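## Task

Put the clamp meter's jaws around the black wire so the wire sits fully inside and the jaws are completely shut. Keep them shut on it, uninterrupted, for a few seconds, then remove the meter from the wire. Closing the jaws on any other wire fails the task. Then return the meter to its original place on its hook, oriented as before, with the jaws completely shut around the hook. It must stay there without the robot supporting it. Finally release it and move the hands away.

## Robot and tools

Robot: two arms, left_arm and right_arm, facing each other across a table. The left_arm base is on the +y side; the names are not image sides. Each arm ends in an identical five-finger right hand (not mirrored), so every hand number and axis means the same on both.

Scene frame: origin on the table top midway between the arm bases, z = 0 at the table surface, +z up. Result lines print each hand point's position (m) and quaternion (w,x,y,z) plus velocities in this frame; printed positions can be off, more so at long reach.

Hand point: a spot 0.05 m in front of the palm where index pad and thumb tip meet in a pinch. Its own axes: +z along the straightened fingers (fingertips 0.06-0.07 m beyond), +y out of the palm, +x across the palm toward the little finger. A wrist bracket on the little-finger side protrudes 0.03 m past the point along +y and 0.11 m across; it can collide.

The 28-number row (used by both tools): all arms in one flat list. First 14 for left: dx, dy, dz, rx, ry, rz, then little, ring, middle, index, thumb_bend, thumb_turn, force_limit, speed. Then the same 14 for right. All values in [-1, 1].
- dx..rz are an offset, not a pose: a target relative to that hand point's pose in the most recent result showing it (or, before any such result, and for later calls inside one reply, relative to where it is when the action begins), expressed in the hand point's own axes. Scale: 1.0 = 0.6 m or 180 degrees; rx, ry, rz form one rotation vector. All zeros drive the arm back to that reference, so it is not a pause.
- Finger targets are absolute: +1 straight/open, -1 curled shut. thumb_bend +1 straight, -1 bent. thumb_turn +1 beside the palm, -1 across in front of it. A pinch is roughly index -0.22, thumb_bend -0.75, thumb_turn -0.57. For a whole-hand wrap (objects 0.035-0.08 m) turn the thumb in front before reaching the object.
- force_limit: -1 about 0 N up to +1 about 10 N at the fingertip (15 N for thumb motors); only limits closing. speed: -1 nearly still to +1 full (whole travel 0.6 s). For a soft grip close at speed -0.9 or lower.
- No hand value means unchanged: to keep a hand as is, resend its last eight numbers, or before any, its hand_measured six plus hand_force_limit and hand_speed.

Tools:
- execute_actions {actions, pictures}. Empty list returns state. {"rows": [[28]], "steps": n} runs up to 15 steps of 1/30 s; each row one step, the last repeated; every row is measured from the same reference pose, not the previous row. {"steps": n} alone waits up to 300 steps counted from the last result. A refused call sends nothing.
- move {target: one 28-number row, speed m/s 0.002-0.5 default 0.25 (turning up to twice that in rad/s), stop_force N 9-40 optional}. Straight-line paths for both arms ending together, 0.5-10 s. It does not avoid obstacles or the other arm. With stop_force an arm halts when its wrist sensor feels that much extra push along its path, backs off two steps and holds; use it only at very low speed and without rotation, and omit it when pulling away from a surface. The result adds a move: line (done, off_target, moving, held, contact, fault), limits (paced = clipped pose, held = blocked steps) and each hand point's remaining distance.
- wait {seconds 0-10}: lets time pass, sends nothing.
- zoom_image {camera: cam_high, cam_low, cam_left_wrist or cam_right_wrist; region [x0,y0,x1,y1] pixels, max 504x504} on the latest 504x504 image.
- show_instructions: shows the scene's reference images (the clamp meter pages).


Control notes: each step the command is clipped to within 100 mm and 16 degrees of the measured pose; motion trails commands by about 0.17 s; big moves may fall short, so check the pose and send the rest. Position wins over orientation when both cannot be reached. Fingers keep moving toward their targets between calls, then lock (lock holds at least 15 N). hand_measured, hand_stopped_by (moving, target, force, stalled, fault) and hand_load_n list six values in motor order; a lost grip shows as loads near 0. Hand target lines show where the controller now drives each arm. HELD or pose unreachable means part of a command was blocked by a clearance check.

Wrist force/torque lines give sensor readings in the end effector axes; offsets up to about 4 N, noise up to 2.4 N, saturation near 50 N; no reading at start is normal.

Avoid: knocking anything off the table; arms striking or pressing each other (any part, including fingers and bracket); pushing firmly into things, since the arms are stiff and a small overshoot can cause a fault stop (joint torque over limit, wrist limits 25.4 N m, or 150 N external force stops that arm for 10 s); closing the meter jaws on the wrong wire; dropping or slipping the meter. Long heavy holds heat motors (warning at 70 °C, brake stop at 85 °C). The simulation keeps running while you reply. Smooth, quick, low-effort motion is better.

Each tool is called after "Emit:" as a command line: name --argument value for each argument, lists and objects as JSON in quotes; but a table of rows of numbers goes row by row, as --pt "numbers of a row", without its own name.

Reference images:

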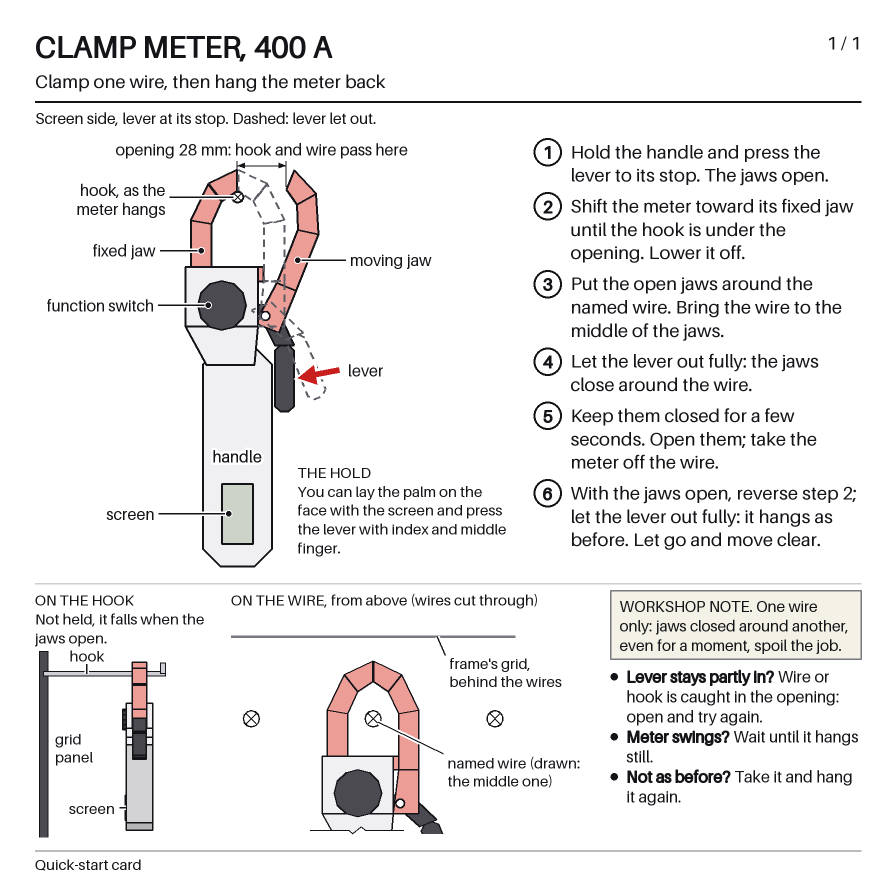

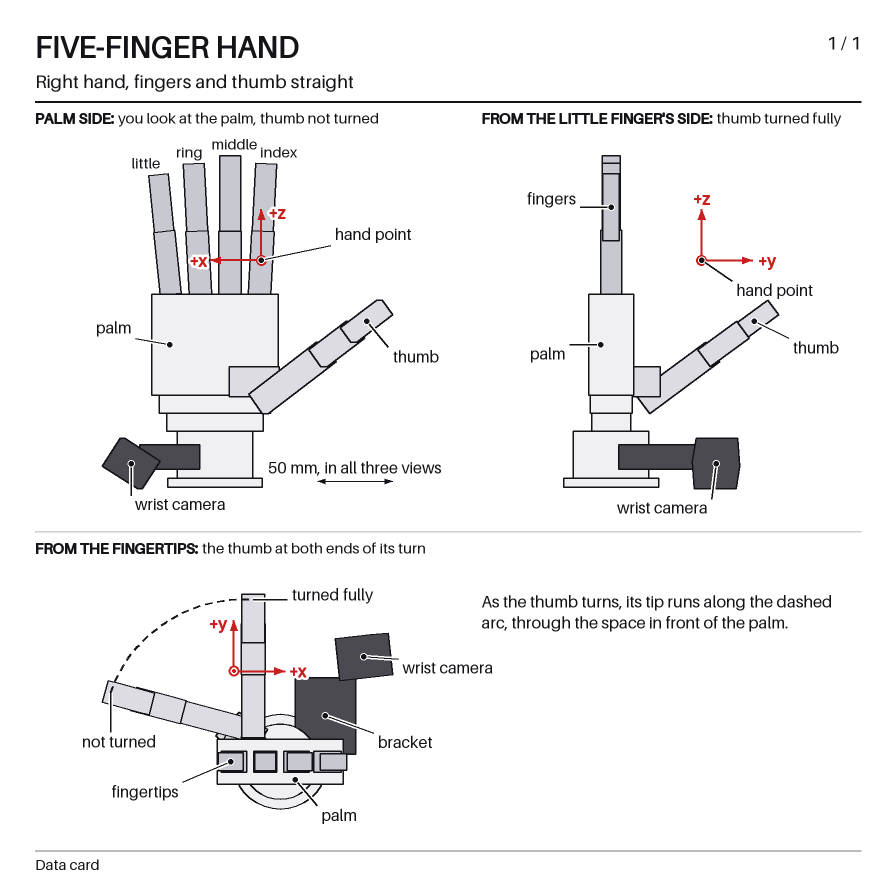

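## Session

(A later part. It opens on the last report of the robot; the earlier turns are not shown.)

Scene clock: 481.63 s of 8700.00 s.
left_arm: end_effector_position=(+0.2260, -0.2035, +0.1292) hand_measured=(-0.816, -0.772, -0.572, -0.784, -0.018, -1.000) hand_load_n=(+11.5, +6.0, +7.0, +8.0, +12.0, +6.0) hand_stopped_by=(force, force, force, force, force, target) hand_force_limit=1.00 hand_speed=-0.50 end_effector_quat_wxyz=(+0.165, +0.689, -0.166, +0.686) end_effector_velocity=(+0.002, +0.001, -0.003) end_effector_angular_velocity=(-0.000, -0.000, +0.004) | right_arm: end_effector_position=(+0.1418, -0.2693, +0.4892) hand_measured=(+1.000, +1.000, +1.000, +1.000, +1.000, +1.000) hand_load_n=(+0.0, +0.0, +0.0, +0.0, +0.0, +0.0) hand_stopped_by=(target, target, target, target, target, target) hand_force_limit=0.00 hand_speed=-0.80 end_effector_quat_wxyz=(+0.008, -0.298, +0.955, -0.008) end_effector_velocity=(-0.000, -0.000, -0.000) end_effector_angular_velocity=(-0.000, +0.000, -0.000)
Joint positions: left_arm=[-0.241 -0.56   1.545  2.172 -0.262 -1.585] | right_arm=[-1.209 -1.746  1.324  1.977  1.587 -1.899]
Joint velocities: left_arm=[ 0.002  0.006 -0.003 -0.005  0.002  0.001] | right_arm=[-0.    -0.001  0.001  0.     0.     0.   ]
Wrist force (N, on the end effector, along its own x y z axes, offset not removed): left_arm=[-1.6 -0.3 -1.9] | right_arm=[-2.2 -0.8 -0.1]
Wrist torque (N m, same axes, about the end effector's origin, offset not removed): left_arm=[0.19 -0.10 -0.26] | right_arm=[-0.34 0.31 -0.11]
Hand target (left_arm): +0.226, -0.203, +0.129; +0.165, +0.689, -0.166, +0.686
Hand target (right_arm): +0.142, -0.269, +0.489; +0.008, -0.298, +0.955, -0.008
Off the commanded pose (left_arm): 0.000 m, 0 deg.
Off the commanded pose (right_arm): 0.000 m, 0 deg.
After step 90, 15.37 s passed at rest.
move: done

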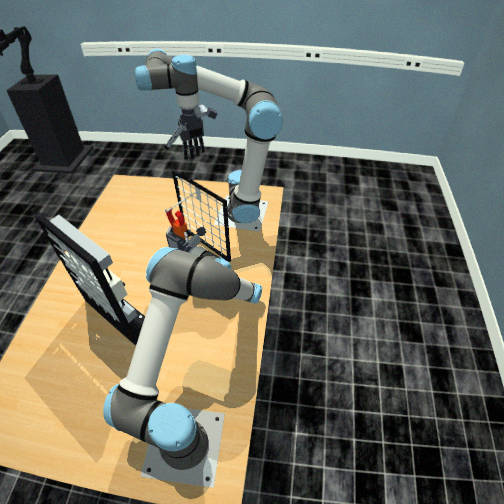

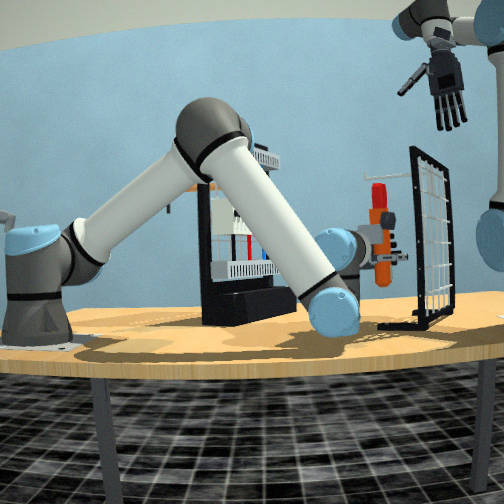

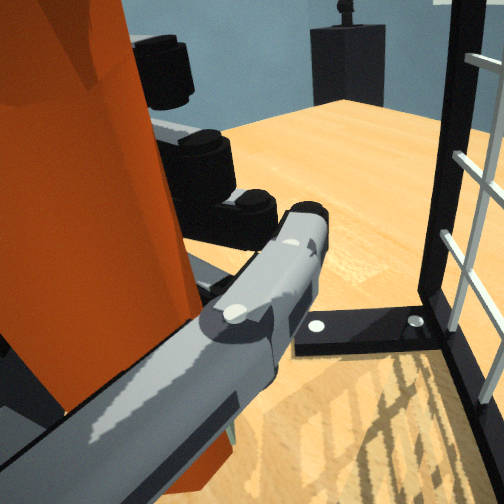

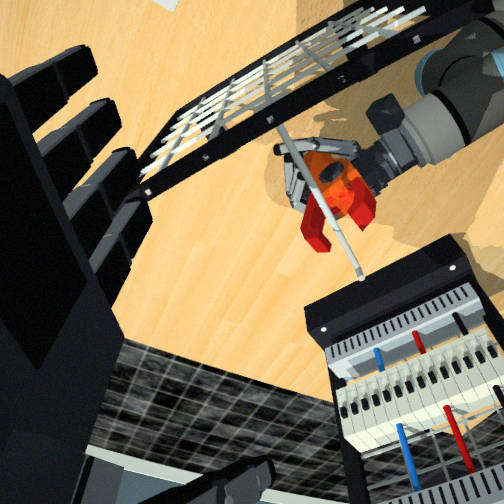

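Emit:
move --target '[0,-0.125,0,0,0,0, -1,-1,-1,-1,-1,-1,1.0,-0.5, 0,0,0,0,0,0, 1,1,1,1,1,1,0,-0.8]' --speed 0.08

Emit:
move --target '[0.2,0,0,0,0,-0.5, -1,-1,-1,-1,-1,-1,1.0,-0.5, 0,0,0,0,0,0, 1,1,1,1,1,1,0,-0.8]' --speed 0.15

Scene clock: 551.27 s of 8700.00 s.
left_arm: end_effector_position=(+0.2599, -0.1369, +0.1293) hand_measured=(-0.816, -0.772, -0.572, -0.784, -0.018, -1.000) hand_load_n=(+11.5, +6.0, +7.0, +8.0, +12.0, +6.0) hand_stopped_by=(force, force, force, force, force, target) hand_force_limit=1.00 hand_speed=-0.50 end_effector_quat_wxyz=(+0.165, +0.689, -0.166, +0.686) end_effector_velocity=(+0.001, +0.002, -0.000) end_effector_angular_velocity=(+0.003, -0.001, -0.000) | right_arm: end_effector_position=(+0.1418, -0.2693, +0.4892) hand_measured=(+1.000, +1.000, +1.000, +1.000, +1.000, +1.000) hand_load_n=(+0.0, +0.0, +0.0, +0.0, +0.0, +0.0) hand_stopped_by=(target, target, target, target, target, target) hand_force_limit=0.00 hand_speed=-0.80 end_effector_quat_wxyz=(+0.008, -0.298, +0.955, -0.008) end_effector_velocity=(+0.001, +0.000, -0.000) end_effector_angular_velocity=(-0.000, +0.001, -0.000)
Joint positions: left_arm=[-0.203 -0.637  1.763  2.029 -0.299 -1.583] | right_arm=[-1.209 -1.746  1.324  1.977  1.587 -1.899]
Joint velocities: left_arm=[ 0.001 -0.002  0.007 -0.005 -0.001  0.003] | right_arm=[-0.     0.002 -0.001 -0.    -0.     0.   ]
Wrist force (N, on the end effector, along its own x y z axes, offset not removed): left_arm=[-1.8 -0.2 0.6] | right_arm=[-2.8 -2.1 -0.8]
Wrist torque (N m, same axes, about the end effector's origin, offset not removed): left_arm=[-0.01 -0.10 -0.32] | right_arm=[-0.49 0.52 -0.14]
Hand target (left_arm): +0.260, -0.137, +0.129; +0.165, +0.689, -0.166, +0.686
Hand target (right_arm): +0.142, -0.269, +0.489; +0.008, -0.298, +0.955, -0.008
Off the commanded pose (left_arm): 0.000 m, 0 deg.
Off the commanded pose (right_arm): 0.000 m, 0 deg.
After step 90, 65.17 s passed at rest.
move: done

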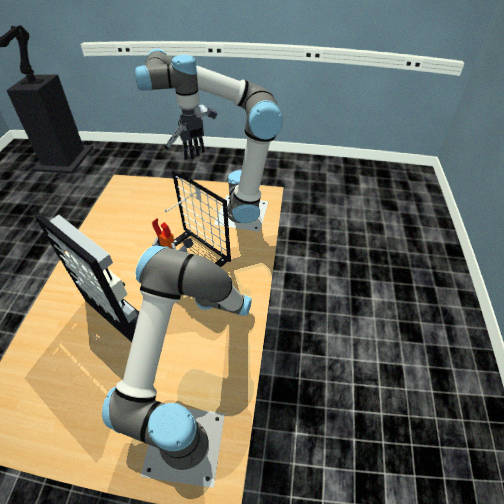

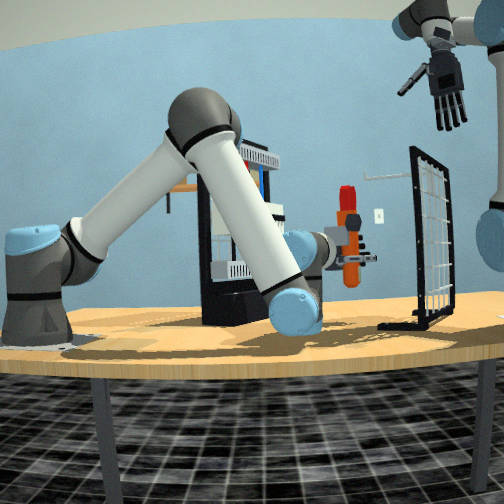

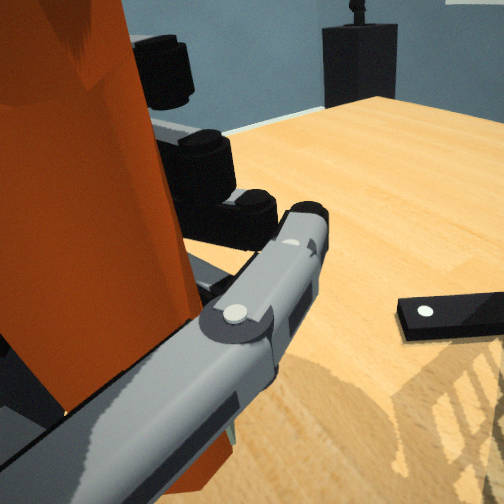

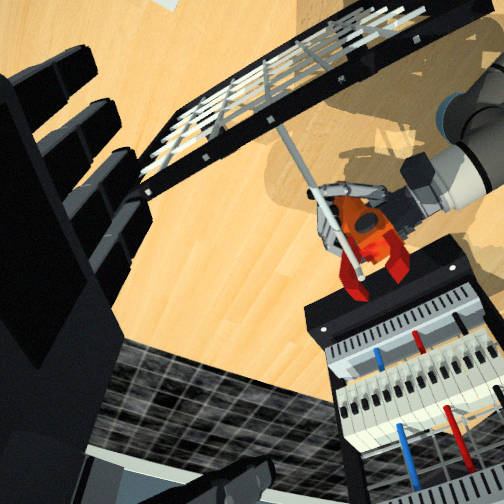

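Scene clock: 556.97 s of 8700.00 s.
left_arm: end_effector_position=(+0.2603, -0.1372, +0.2492) hand_measured=(-0.816, -0.772, -0.572, -0.784, -0.018, -1.000) hand_load_n=(+11.5, +6.0, +7.0, +8.0, +12.0, +6.0) hand_stopped_by=(force, force, force, force, force, target) hand_force_limit=1.00 hand_speed=-0.50 end_effector_quat_wxyz=(+0.602, +0.604, +0.369, +0.369) end_effector_velocity=(+0.001, +0.001, -0.000) end_effector_angular_velocity=(-0.007, +0.010, +0.002) | right_arm: end_effector_position=(+0.1418, -0.2693, +0.4892) hand_measured=(+1.000, +1.000, +1.000, +1.000, +1.000, +1.000) hand_load_n=(+0.0, +0.0, +0.0, +0.0, +0.0, +0.0) hand_stopped_by=(target, target, target, target, target, target) hand_force_limit=0.00 hand_speed=-0.80 end_effector_quat_wxyz=(+0.008, -0.298, +0.955, -0.008) end_effector_velocity=(-0.000, -0.000, +0.000) end_effector_angular_velocity=(+0.000, -0.001, -0.000)
Joint positions: left_arm=[-0.219 -0.668  1.695  2.126 -0.284 -3.15 ] | right_arm=[-1.209 -1.746  1.324  1.977  1.587 -1.899]
Joint velocities: left_arm=[-0.    -0.004  0.005  0.017  0.002 -0.029] | right_arm=[-0.    -0.001 -0.    -0.    -0.     0.   ]
Wrist force (N, on the end effector, along its own x y z axes, offset not removed): left_arm=[-2.4 -2.6 2.8] | right_arm=[-3.1 -0.7 0.7]
Wrist torque (N m, same axes, about the end effector's origin, offset not removed): left_arm=[-0.19 0.08 -0.46] | right_arm=[-0.38 0.50 -0.09]
Hand target (left_arm): +0.260, -0.137, +0.249; +0.602, +0.604, +0.370, +0.369
Hand target (right_arm): +0.142, -0.269, +0.489; +0.008, -0.298, +0.955, -0.008
Off the commanded pose (left_arm): 0.000 m, 0 deg.
Off the commanded pose (right_arm): 0.000 m, 0 deg.
move: done

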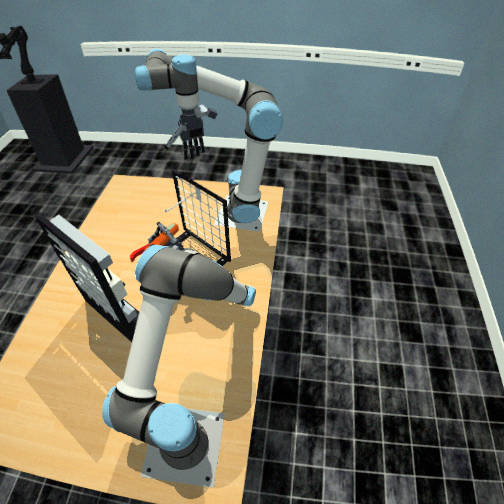

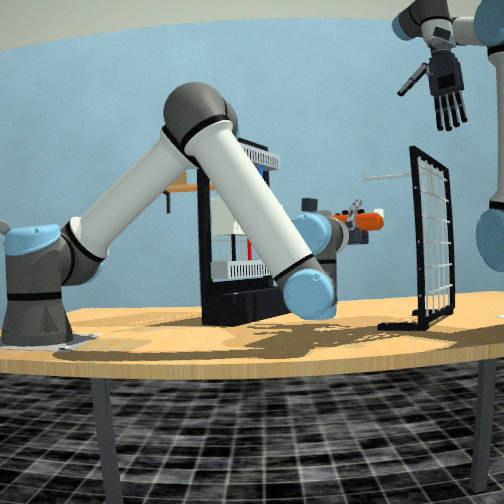

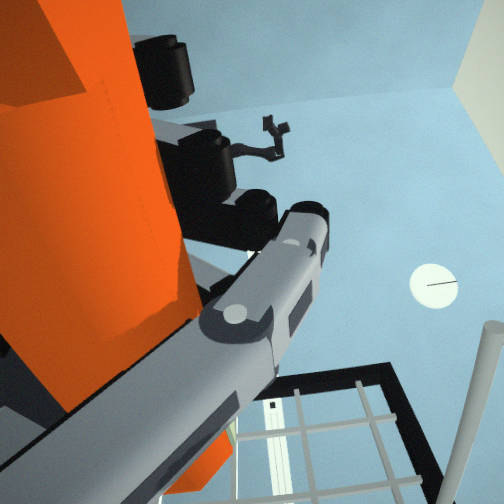

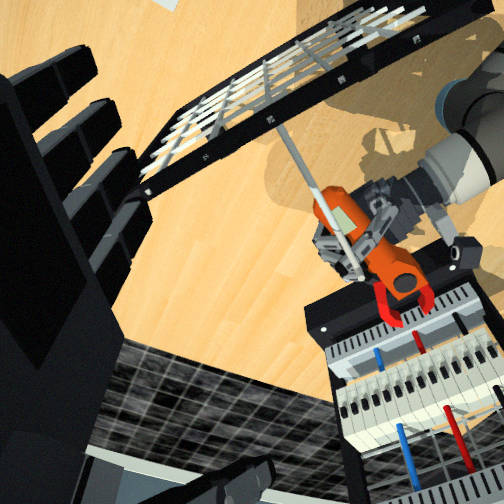

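Emit:
move --target '[0.0,0.0,-0.13,0,0,0, -1,-1,-1,-1,-1,-1,1.0,-0.5, 0,0.2,-0.04,0,0,0, -0.6,-0.6,-0.6,-0.6,1,1,0,1]' --speed 0.12

Scene clock: 584.97 s of 8700.00 s.
left_arm: end_effector_position=(+0.1910, -0.1020, +0.2494) hand_measured=(-0.816, -0.772, -0.572, -0.784, -0.018, -1.000) hand_load_n=(+11.5, +6.0, +7.0, +8.0, +12.0, +6.0) hand_stopped_by=(force, force, force, force, force, target) hand_force_limit=1.00 hand_speed=-0.50 end_effector_quat_wxyz=(+0.602, +0.604, +0.369, +0.369) end_effector_velocity=(-0.003, +0.001, -0.000) end_effector_angular_velocity=(-0.000, +0.000, -0.002) | right_arm: end_effector_position=(+0.0731, -0.1704, +0.5105) hand_measured=(-0.600, -0.600, -0.600, -0.600, +1.000, +1.000) hand_load_n=(+0.0, +0.0, +0.0, +0.0, +0.0, +0.0) hand_stopped_by=(target, target, target, target, target, target) hand_force_limit=0.00 hand_speed=1.00 end_effector_quat_wxyz=(+0.008, -0.298, +0.955, -0.008) end_effector_velocity=(-0.001, +0.002, +0.001) end_effector_angular_velocity=(-0.002, -0.003, -0.001)
Joint positions: left_arm=[-0.365 -0.712  1.813  2.066 -0.137 -3.164] | right_arm=[-0.652 -1.566  1.105  2.027  1.593 -1.342]
Joint velocities: left_arm=[-0.005 -0.001  0.003 -0.     0.003 -0.002] | right_arm=[ 0.014  0.008 -0.011  0.003  0.004  0.015]
Wrist force (N, on the end effector, along its own x y z axes, offset not removed): left_arm=[1.8 -2.1 -2.2] | right_arm=[-3.5 -1.8 0.2]
Wrist torque (N m, same axes, about the end effector's origin, offset not removed): left_arm=[0.08 -0.42 -0.33] | right_arm=[-0.41 0.60 -0.12]
Hand target (left_arm): +0.191, -0.102, +0.249; +0.602, +0.604, +0.369, +0.369
Hand target (right_arm): +0.073, -0.170, +0.511; +0.008, -0.298, +0.955, -0.009
Off the commanded pose (left_arm): 0.000 m, 0 deg.
Off the commanded pose (right_arm): 0.000 m, 0 deg.
After step 90, 23.40 s passed at rest.
move: done

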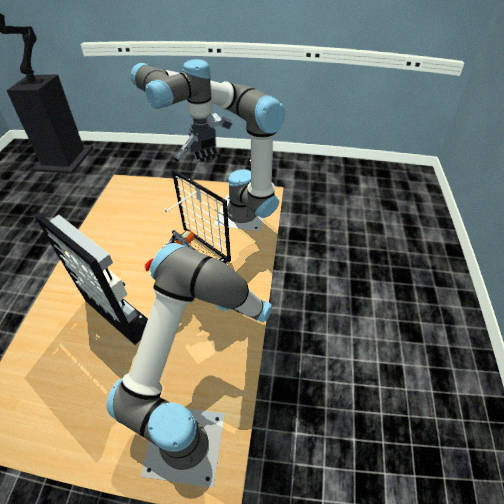

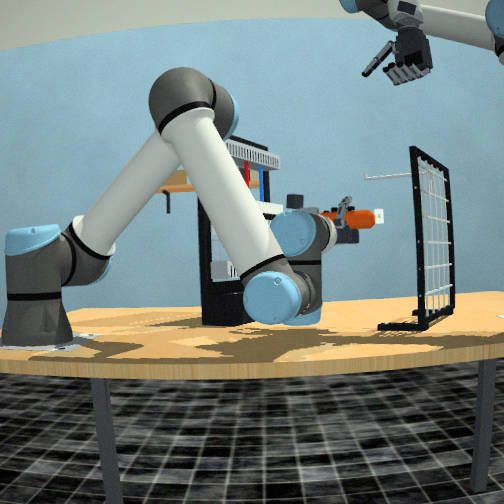

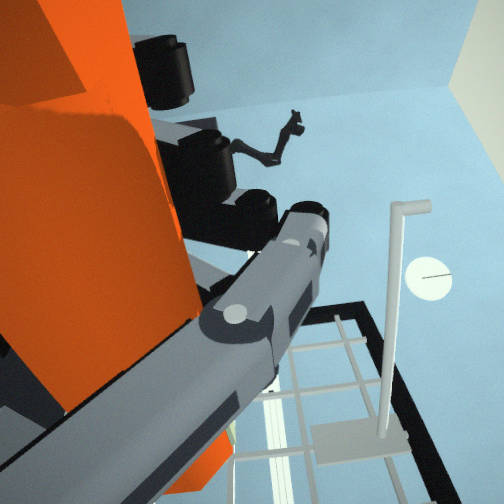

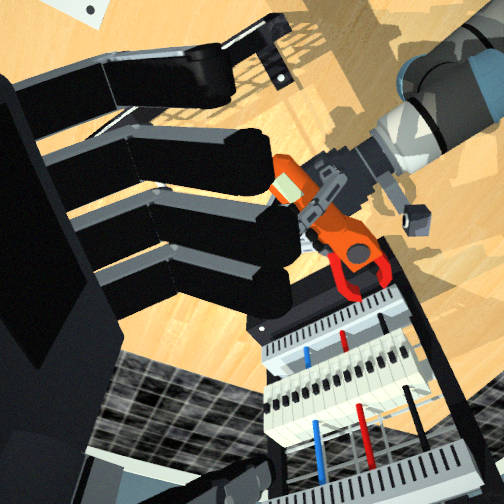

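Emit:
move --target '[0.0,0.185,-0.015,0,0,0, -1,-1,-1,-1,-1,-1,1.0,-0.5, 0,0,0,0,0,0, 1,1,1,1,1,1,0,1]' --speed 0.08

Emit:
zoom_image --camera "cam_right_wrist" --region '[230, 200, 504, 474]'

Scene clock: 602.07 s of 8700.00 s.
left_arm: end_effector_position=(+0.1832, -0.0984, +0.3601) hand_measured=(-0.816, -0.772, -0.572, -0.784, -0.018, -1.000) hand_load_n=(+11.5, +6.0, +7.0, +8.0, +12.0, +6.0) hand_stopped_by=(force, force, force, force, force, target) hand_force_limit=1.00 hand_speed=-0.50 end_effector_quat_wxyz=(+0.602, +0.604, +0.369, +0.369) end_effector_velocity=(-0.000, +0.000, +0.003) end_effector_angular_velocity=(+0.002, +0.004, -0.000) | right_arm: end_effector_position=(+0.0731, -0.1704, +0.5105) hand_measured=(+1.000, +1.000, +1.000, +1.000, +1.000, +1.000) hand_load_n=(+0.0, +0.0, +0.0, +0.0, +0.0, +0.0) hand_stopped_by=(target, target, target, target, target, target) hand_force_limit=0.00 hand_speed=1.00 end_effector_quat_wxyz=(+0.008, -0.298, +0.955, -0.008) end_effector_velocity=(+0.000, -0.000, -0.000) end_effector_angular_velocity=(-0.000, +0.000, -0.000)
Joint positions: left_arm=[-0.382 -0.941  1.832  2.27  -0.12  -3.159] | right_arm=[-0.652 -1.566  1.105  2.027  1.593 -1.342]
Joint velocities: left_arm=[-0.001 -0.015  0.013  0.042  0.001 -0.04 ] | right_arm=[-0.  0.  0. -0.  0.  0.]
Wrist force (N, on the end effector, along its own x y z axes, offset not removed): left_arm=[-2.3 -3.2 1.3] | right_arm=[-2.7 -0.4 -0.9]
Wrist torque (N m, same axes, about the end effector's origin, offset not removed): left_arm=[-0.17 0.22 -0.60] | right_arm=[-0.19 0.48 -0.09]
Hand target (left_arm): +0.183, -0.098, +0.360; +0.602, +0.604, +0.369, +0.369
Hand target (right_arm): +0.073, -0.170, +0.510; +0.008, -0.298, +0.955, -0.008
Off the commanded pose (left_arm): 0.000 m, 0 deg.
Off the commanded pose (right_arm): 0.000 m, 0 deg.
After step 90, 12.23 s passed at rest.
move: done

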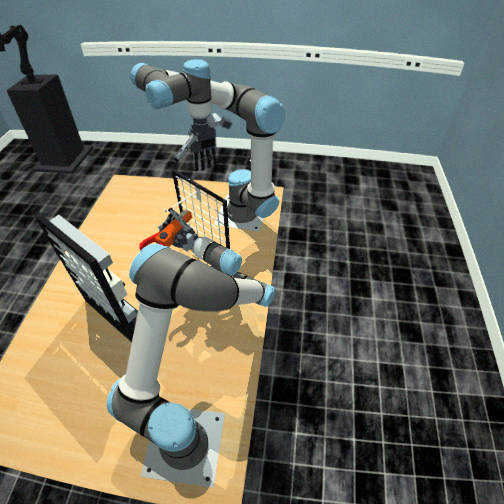

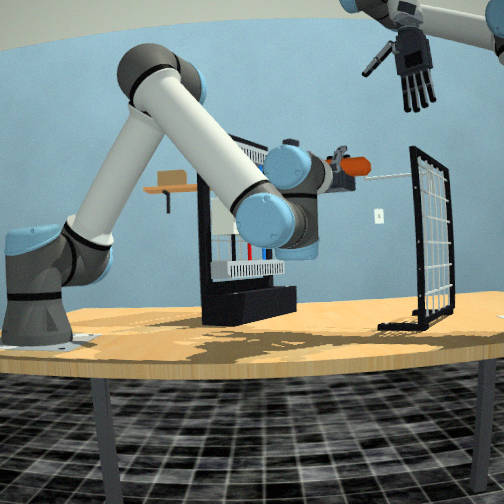

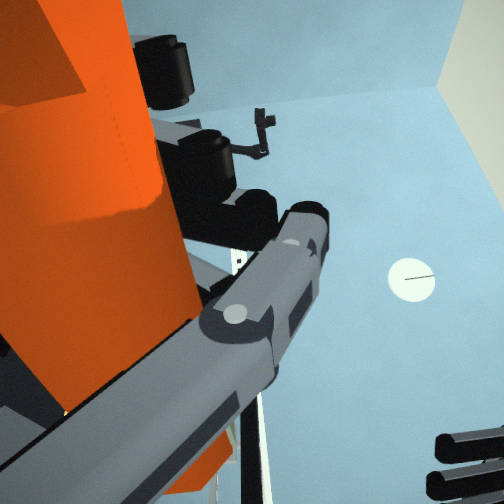

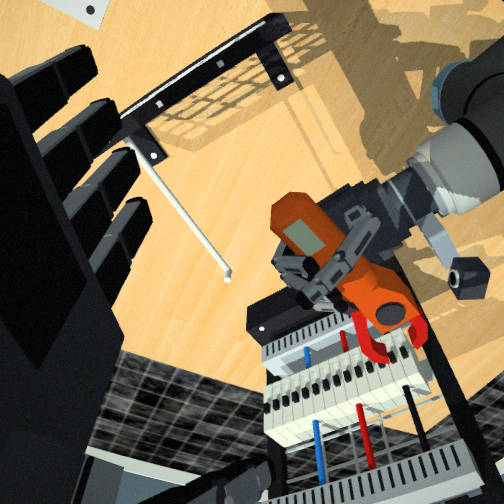

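Region (230, 200, 504, 474) of cam_right_wrist's 504x504 image, scaled by 1.839, with more detail than that image has.

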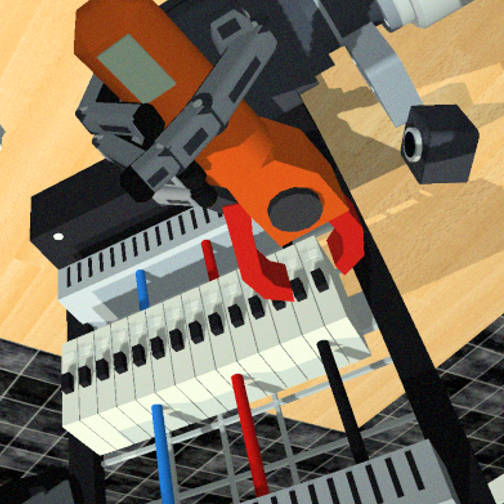

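Emit:
move --target '[0.1,-0.037,0.05,0,0,0, -1,-1,-1,-1,-1,-1,1.0,-0.5, 0,0,0,0,0,0, 1,1,1,1,1,1,0,1]' --speed 0.05

Emit:
zoom_image --camera "cam_right_wrist" --region '[230, 230, 504, 504]'

Scene clock: 665.60 s of 8700.00 s.
left_arm: end_effector_position=(+0.2369, -0.0585, +0.3382) hand_measured=(-0.816, -0.772, -0.572, -0.784, -0.018, -1.000) hand_load_n=(+11.5, +6.0, +7.0, +8.0, +12.0, +6.0) hand_stopped_by=(force, force, force, force, force, target) hand_force_limit=1.00 hand_speed=-0.50 end_effector_quat_wxyz=(+0.602, +0.604, +0.369, +0.369) end_effector_velocity=(+0.002, +0.002, -0.000) end_effector_angular_velocity=(-0.001, -0.000, -0.000) | right_arm: end_effector_position=(+0.0731, -0.1704, +0.5105) hand_measured=(+1.000, +1.000, +1.000, +1.000, +1.000, +1.000) hand_load_n=(+0.0, +0.0, +0.0, +0.0, +0.0, +0.0) hand_stopped_by=(target, target, target, target, target, target) hand_force_limit=0.00 hand_speed=1.00 end_effector_quat_wxyz=(+0.008, -0.298, +0.955, -0.008) end_effector_velocity=(+0.000, +0.000, +0.000) end_effector_angular_velocity=(+0.000, -0.000, -0.000)
Joint positions: left_arm=[-0.301 -0.958  1.964  2.147 -0.202 -3.151] | right_arm=[-0.652 -1.566  1.105  2.027  1.593 -1.342]
Joint velocities: left_arm=[ 0.004 -0.     0.004 -0.008 -0.004  0.003] | right_arm=[-0.  0. -0. -0.  0.  0.]
Wrist force (N, on the end effector, along its own x y z axes, offset not removed): left_arm=[-2.1 -2.4 -0.2] | right_arm=[-2.4 -2.3 -1.2]
Wrist torque (N m, same axes, about the end effector's origin, offset not removed): left_arm=[0.07 0.35 -0.47] | right_arm=[-0.48 0.48 -0.14]
Hand target (left_arm): +0.237, -0.058, +0.338; +0.602, +0.604, +0.369, +0.369
Hand target (right_arm): +0.073, -0.170, +0.510; +0.008, -0.298, +0.955, -0.008
Off the commanded pose (left_arm): 0.000 m, 0 deg.
Off the commanded pose (right_arm): 0.000 m, 0 deg.
After step 90, 58.67 s passed at rest.
move: done

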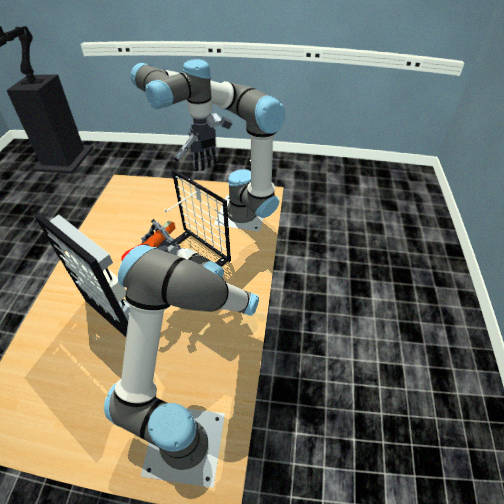

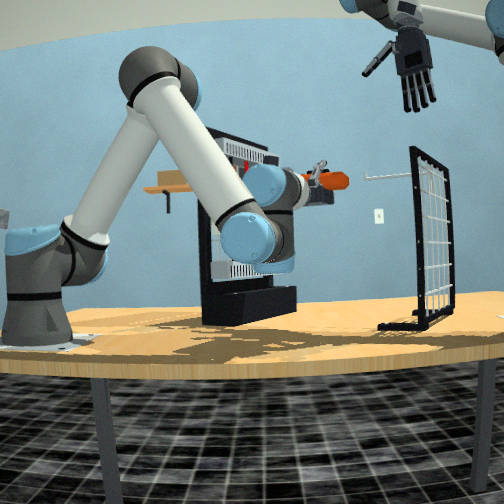

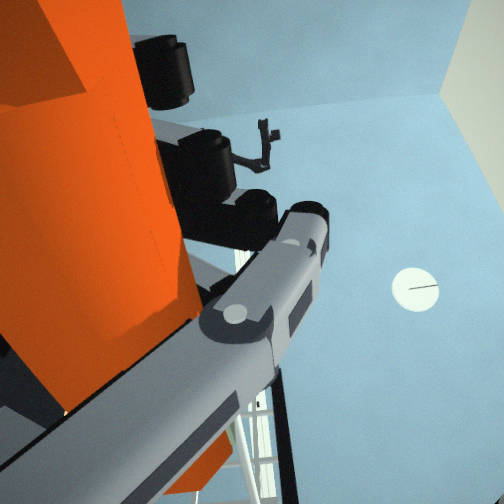

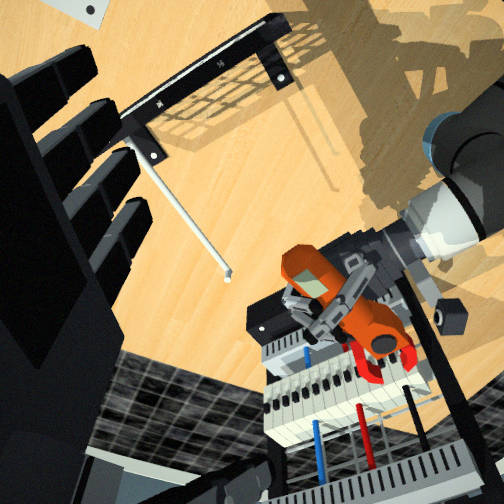

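Region (230, 230, 504, 504) of cam_right_wrist's 504x504 image, scaled by 1.839, with more detail than that image has.

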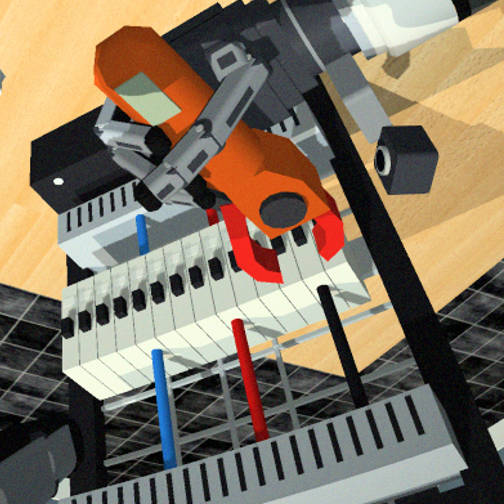

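Emit:
move --target '[0,0,0,0,0,0, -1,-1,-1,-1,-1,-1,1.0,-0.5, -0.2,0.167,-0.03,0,0,0, 1,1,1,1,1,1,0,1]' --speed 0.15

Scene clock: 687.17 s of 8700.00 s.
left_arm: end_effector_position=(+0.2369, -0.0585, +0.3382) hand_measured=(-0.816, -0.772, -0.572, -0.784, -0.018, -1.000) hand_load_n=(+11.5, +6.0, +7.0, +8.0, +12.0, +6.0) hand_stopped_by=(force, force, force, force, force, target) hand_force_limit=1.00 hand_speed=-0.50 end_effector_quat_wxyz=(+0.602, +0.604, +0.369, +0.369) end_effector_velocity=(-0.001, -0.000, -0.000) end_effector_angular_velocity=(+0.000, -0.000, -0.001) | right_arm: end_effector_position=(+0.1142, -0.0198, +0.5272) hand_measured=(+1.000, +1.000, +1.000, +1.000, +1.000, +1.000) hand_load_n=(+0.0, +0.0, +0.0, +0.0, +0.0, +0.0) hand_stopped_by=(target, target, target, target, target, target) hand_force_limit=0.00 hand_speed=1.00 end_effector_quat_wxyz=(+0.008, -0.298, +0.955, -0.008) end_effector_velocity=(+0.001, +0.003, +0.001) end_effector_angular_velocity=(-0.012, +0.001, +0.001)
Joint positions: left_arm=[-0.301 -0.958  1.964  2.147 -0.202 -3.151] | right_arm=[-0.479 -1.021  0.318  2.272  1.593 -1.169]
Joint velocities: left_arm=[-0.001  0.001  0.    -0.001 -0.    -0.   ] | right_arm=[ 0.005  0.04  -0.071  0.042  0.006  0.004]
Wrist force (N, on the end effector, along its own x y z axes, offset not removed): left_arm=[1.5 -0.3 -1.4] | right_arm=[-3.0 -0.9 -0.2]
Wrist torque (N m, same axes, about the end effector's origin, offset not removed): left_arm=[0.37 -0.16 -0.23] | right_arm=[-0.38 0.55 -0.03]
Hand target (left_arm): +0.237, -0.059, +0.338; +0.602, +0.604, +0.369, +0.369
Hand target (right_arm): +0.114, -0.019, +0.527; +0.008, -0.298, +0.955, -0.008
Off the commanded pose (left_arm): 0.000 m, 0 deg.
Off the commanded pose (right_arm): 0.001 m, 0 deg.
After step 90, 16.83 s passed at rest.
move: done

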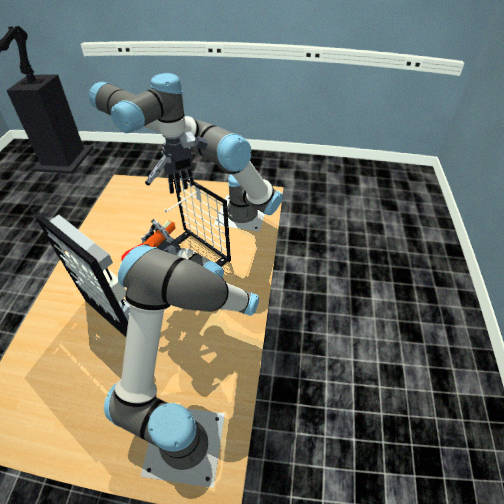

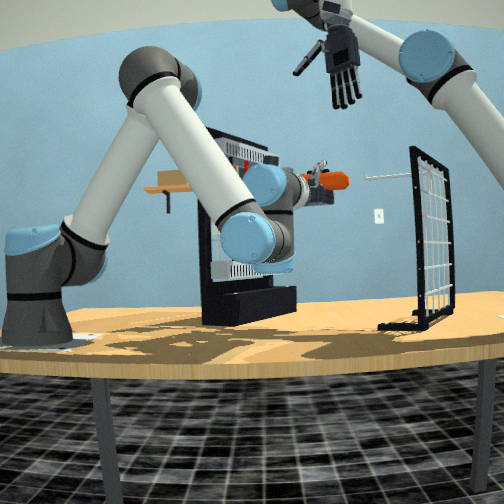

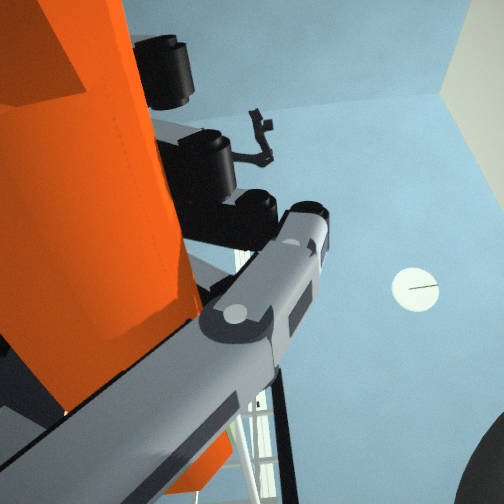

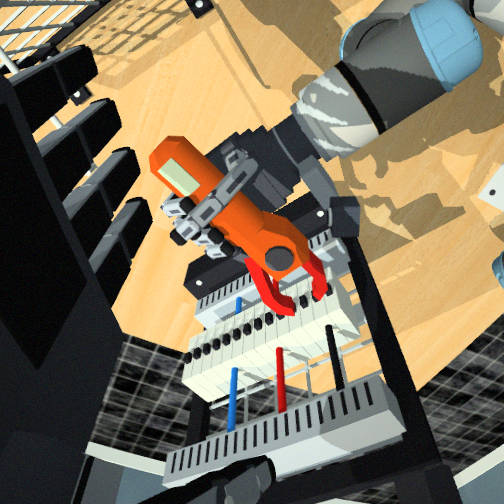

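Emit:
zoom_image --camera "cam_right_wrist" --region '[160, 180, 420, 440]'

Region (160, 180, 420, 440) of cam_right_wrist's 504x504 image, scaled by 1.938, with more detail than that image has.

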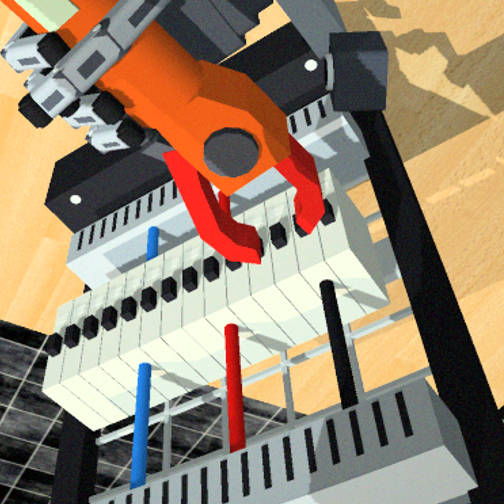

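Emit:
move --target '[0.067,0,0.007,0,0,0, -1,-1,-1,-1,-1,-1,1.0,-0.5, 0,0,0,0,0,0, 1,1,1,1,1,1,0,1]' --speed 0.03

Emit:
zoom_image --camera "cam_right_wrist" --region '[160, 180, 420, 440]'

Scene clock: 728.93 s of 8700.00 s.
left_arm: end_effector_position=(+0.2587, -0.0249, +0.3383) hand_measured=(-0.816, -0.772, -0.572, -0.784, -0.018, -1.000) hand_load_n=(+11.5, +6.0, +7.0, +8.0, +12.0, +6.0) hand_stopped_by=(force, force, force, force, force, target) hand_force_limit=1.00 hand_speed=-0.50 end_effector_quat_wxyz=(+0.602, +0.604, +0.369, +0.369) end_effector_velocity=(+0.001, +0.002, -0.000) end_effector_angular_velocity=(-0.001, +0.000, -0.000) | right_arm: end_effector_position=(+0.1142, -0.0198, +0.5272) hand_measured=(+1.000, +1.000, +1.000, +1.000, +1.000, +1.000) hand_load_n=(+0.0, +0.0, +0.0, +0.0, +0.0, +0.0) hand_stopped_by=(target, target, target, target, target, target) hand_force_limit=0.00 hand_speed=1.00 end_effector_quat_wxyz=(+0.008, -0.298, +0.955, -0.008) end_effector_velocity=(+0.001, +0.001, -0.002) end_effector_angular_velocity=(-0.003, +0.002, -0.000)
Joint positions: left_arm=[-0.272 -1.004  2.063  2.092 -0.231 -3.149] | right_arm=[-0.479 -1.021  0.317  2.272  1.593 -1.169]
Joint velocities: left_arm=[ 0.002 -0.003  0.007 -0.004 -0.002 -0.001] | right_arm=[ 0.     0.003  0.001 -0.     0.     0.   ]
Wrist force (N, on the end effector, along its own x y z axes, offset not removed): left_arm=[0.1 -4.8 2.8] | right_arm=[-3.2 -1.8 -1.1]
Wrist torque (N m, same axes, about the end effector's origin, offset not removed): left_arm=[-0.76 -0.25 -0.41] | right_arm=[-0.37 0.55 -0.20]
Hand target (left_arm): +0.259, -0.025, +0.338; +0.602, +0.604, +0.369, +0.369
Hand target (right_arm): +0.114, -0.020, +0.527; +0.008, -0.298, +0.955, -0.008
Off the commanded pose (left_arm): 0.000 m, 0 deg.
Off the commanded pose (right_arm): 0.000 m, 0 deg.
After step 90, 37.07 s passed at rest.
move: done

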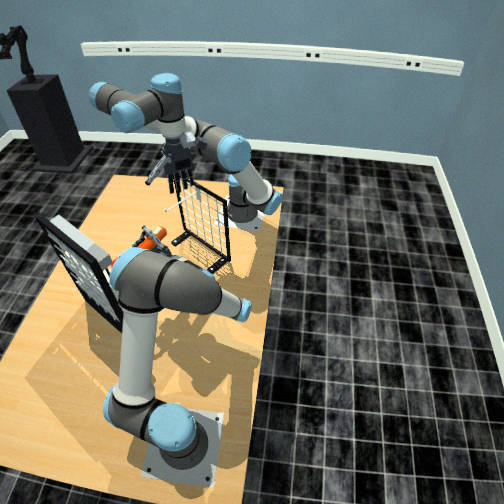

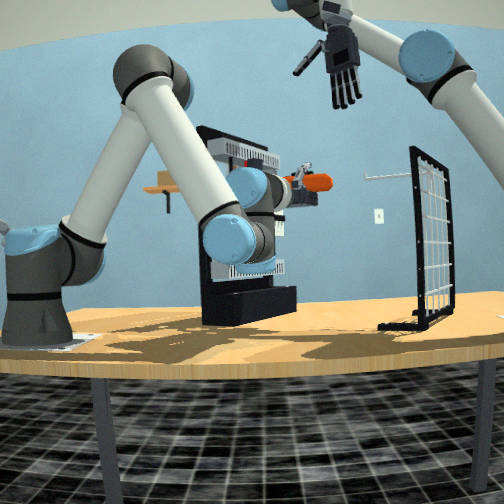

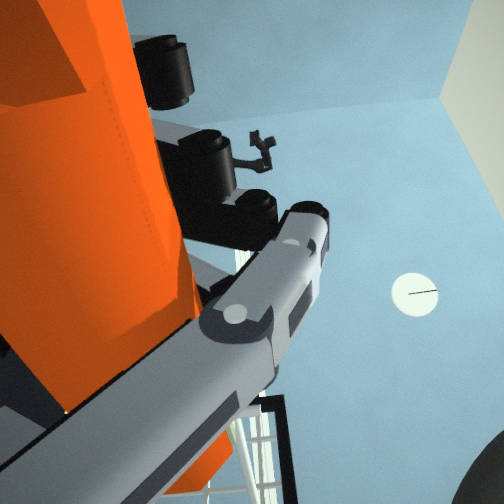

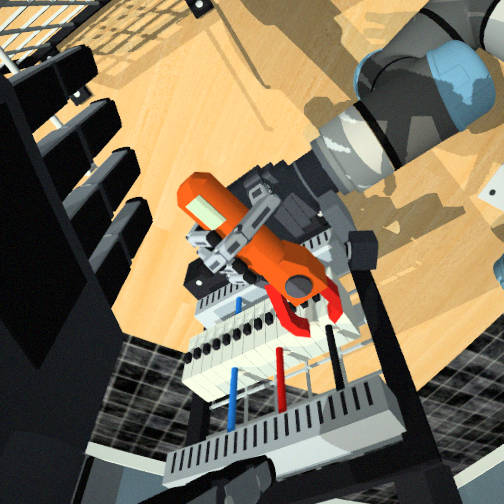

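Region (160, 180, 420, 440) of cam_right_wrist's 504x504 image, scaled by 1.938, with more detail than that image has.

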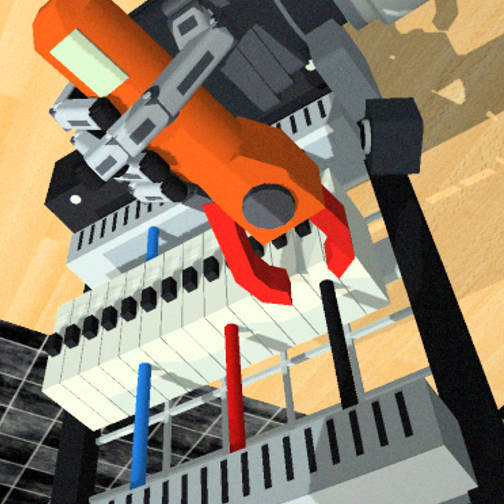

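Emit:
move --target '[0.05,0,0.008,0,0,0, -1,-1,-1,-1,-1,-1,1.0,-0.5, 0,0,0,0,0,0, 1,1,1,1,1,1,0,1]' --speed 0.02

Emit:
zoom_image --camera "cam_right_wrist" --region '[220, 240, 420, 440]'

Scene clock: 749.97 s of 8700.00 s.
left_arm: end_effector_position=(+0.2763, -0.0006, +0.3384) hand_measured=(-0.816, -0.772, -0.572, -0.784, -0.018, -1.000) hand_load_n=(+11.5, +6.0, +7.0, +8.0, +12.0, +6.0) hand_stopped_by=(force, force, force, force, force, target) hand_force_limit=1.00 hand_speed=-0.50 end_effector_quat_wxyz=(+0.602, +0.604, +0.369, +0.369) end_effector_velocity=(+0.003, +0.003, +0.000) end_effector_angular_velocity=(-0.000, -0.000, +0.001) | right_arm: end_effector_position=(+0.1142, -0.0198, +0.5273) hand_measured=(+1.000, +1.000, +1.000, +1.000, +1.000, +1.000) hand_load_n=(+0.0, +0.0, +0.0, +0.0, +0.0, +0.0) hand_stopped_by=(target, target, target, target, target, target) hand_force_limit=0.00 hand_speed=1.00 end_effector_quat_wxyz=(+0.008, -0.298, +0.955, -0.008) end_effector_velocity=(+0.000, +0.001, -0.001) end_effector_angular_velocity=(-0.001, +0.001, +0.000)
Joint positions: left_arm=[-0.243 -1.035  2.13   2.055 -0.259 -3.148] | right_arm=[-0.479 -1.021  0.318  2.272  1.593 -1.169]
Joint velocities: left_arm=[ 0.005 -0.003  0.007 -0.004 -0.004  0.   ] | right_arm=[-0.     0.002 -0.001  0.    -0.    -0.   ]
Wrist force (N, on the end effector, along its own x y z axes, offset not removed): left_arm=[-1.6 -4.8 -0.2] | right_arm=[-3.0 -2.0 0.0]
Wrist torque (N m, same axes, about the end effector's origin, offset not removed): left_arm=[-0.39 0.19 -0.33] | right_arm=[-0.54 0.47 -0.10]
Hand target (left_arm): +0.277, -0.000, +0.338; +0.602, +0.604, +0.369, +0.369
Hand target (right_arm): +0.114, -0.020, +0.527; +0.008, -0.298, +0.955, -0.008
Off the commanded pose (left_arm): 0.000 m, 0 deg.
Off the commanded pose (right_arm): 0.000 m, 0 deg.
After step 90, 16.23 s passed at rest.
move: done

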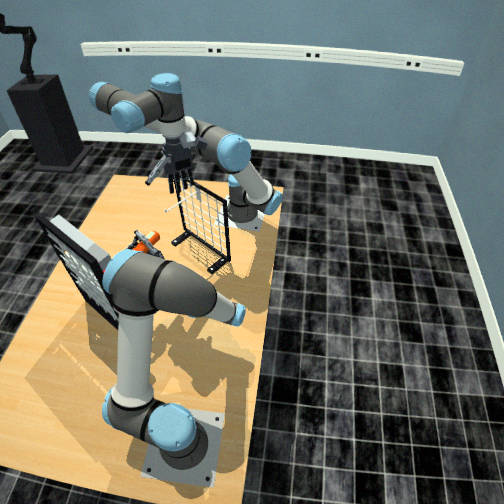

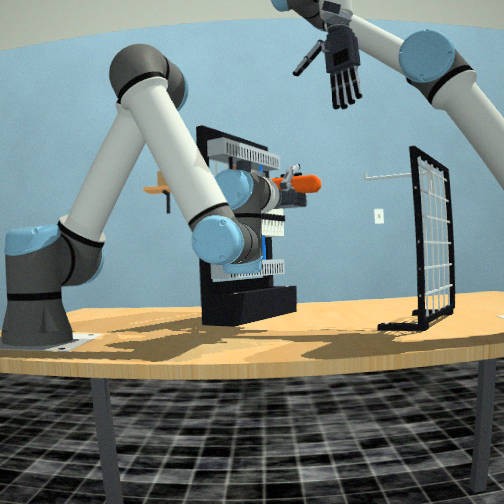

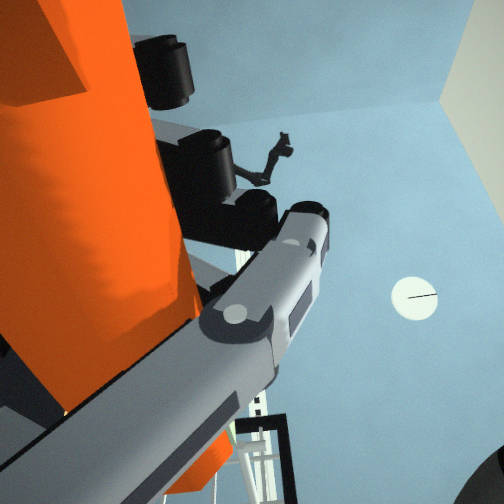

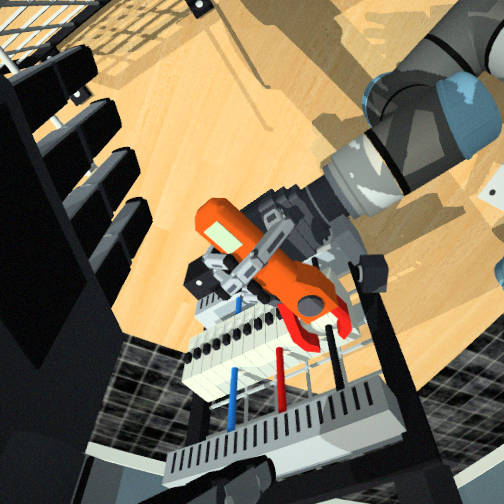

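Region (220, 240, 420, 440) of cam_right_wrist's 504x504 image, scaled by 2.520, with more detail than that image has.

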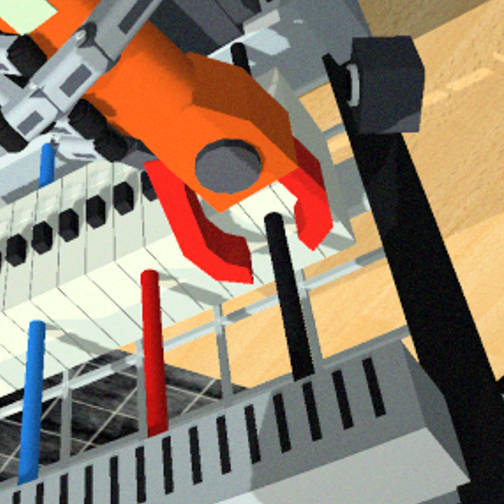

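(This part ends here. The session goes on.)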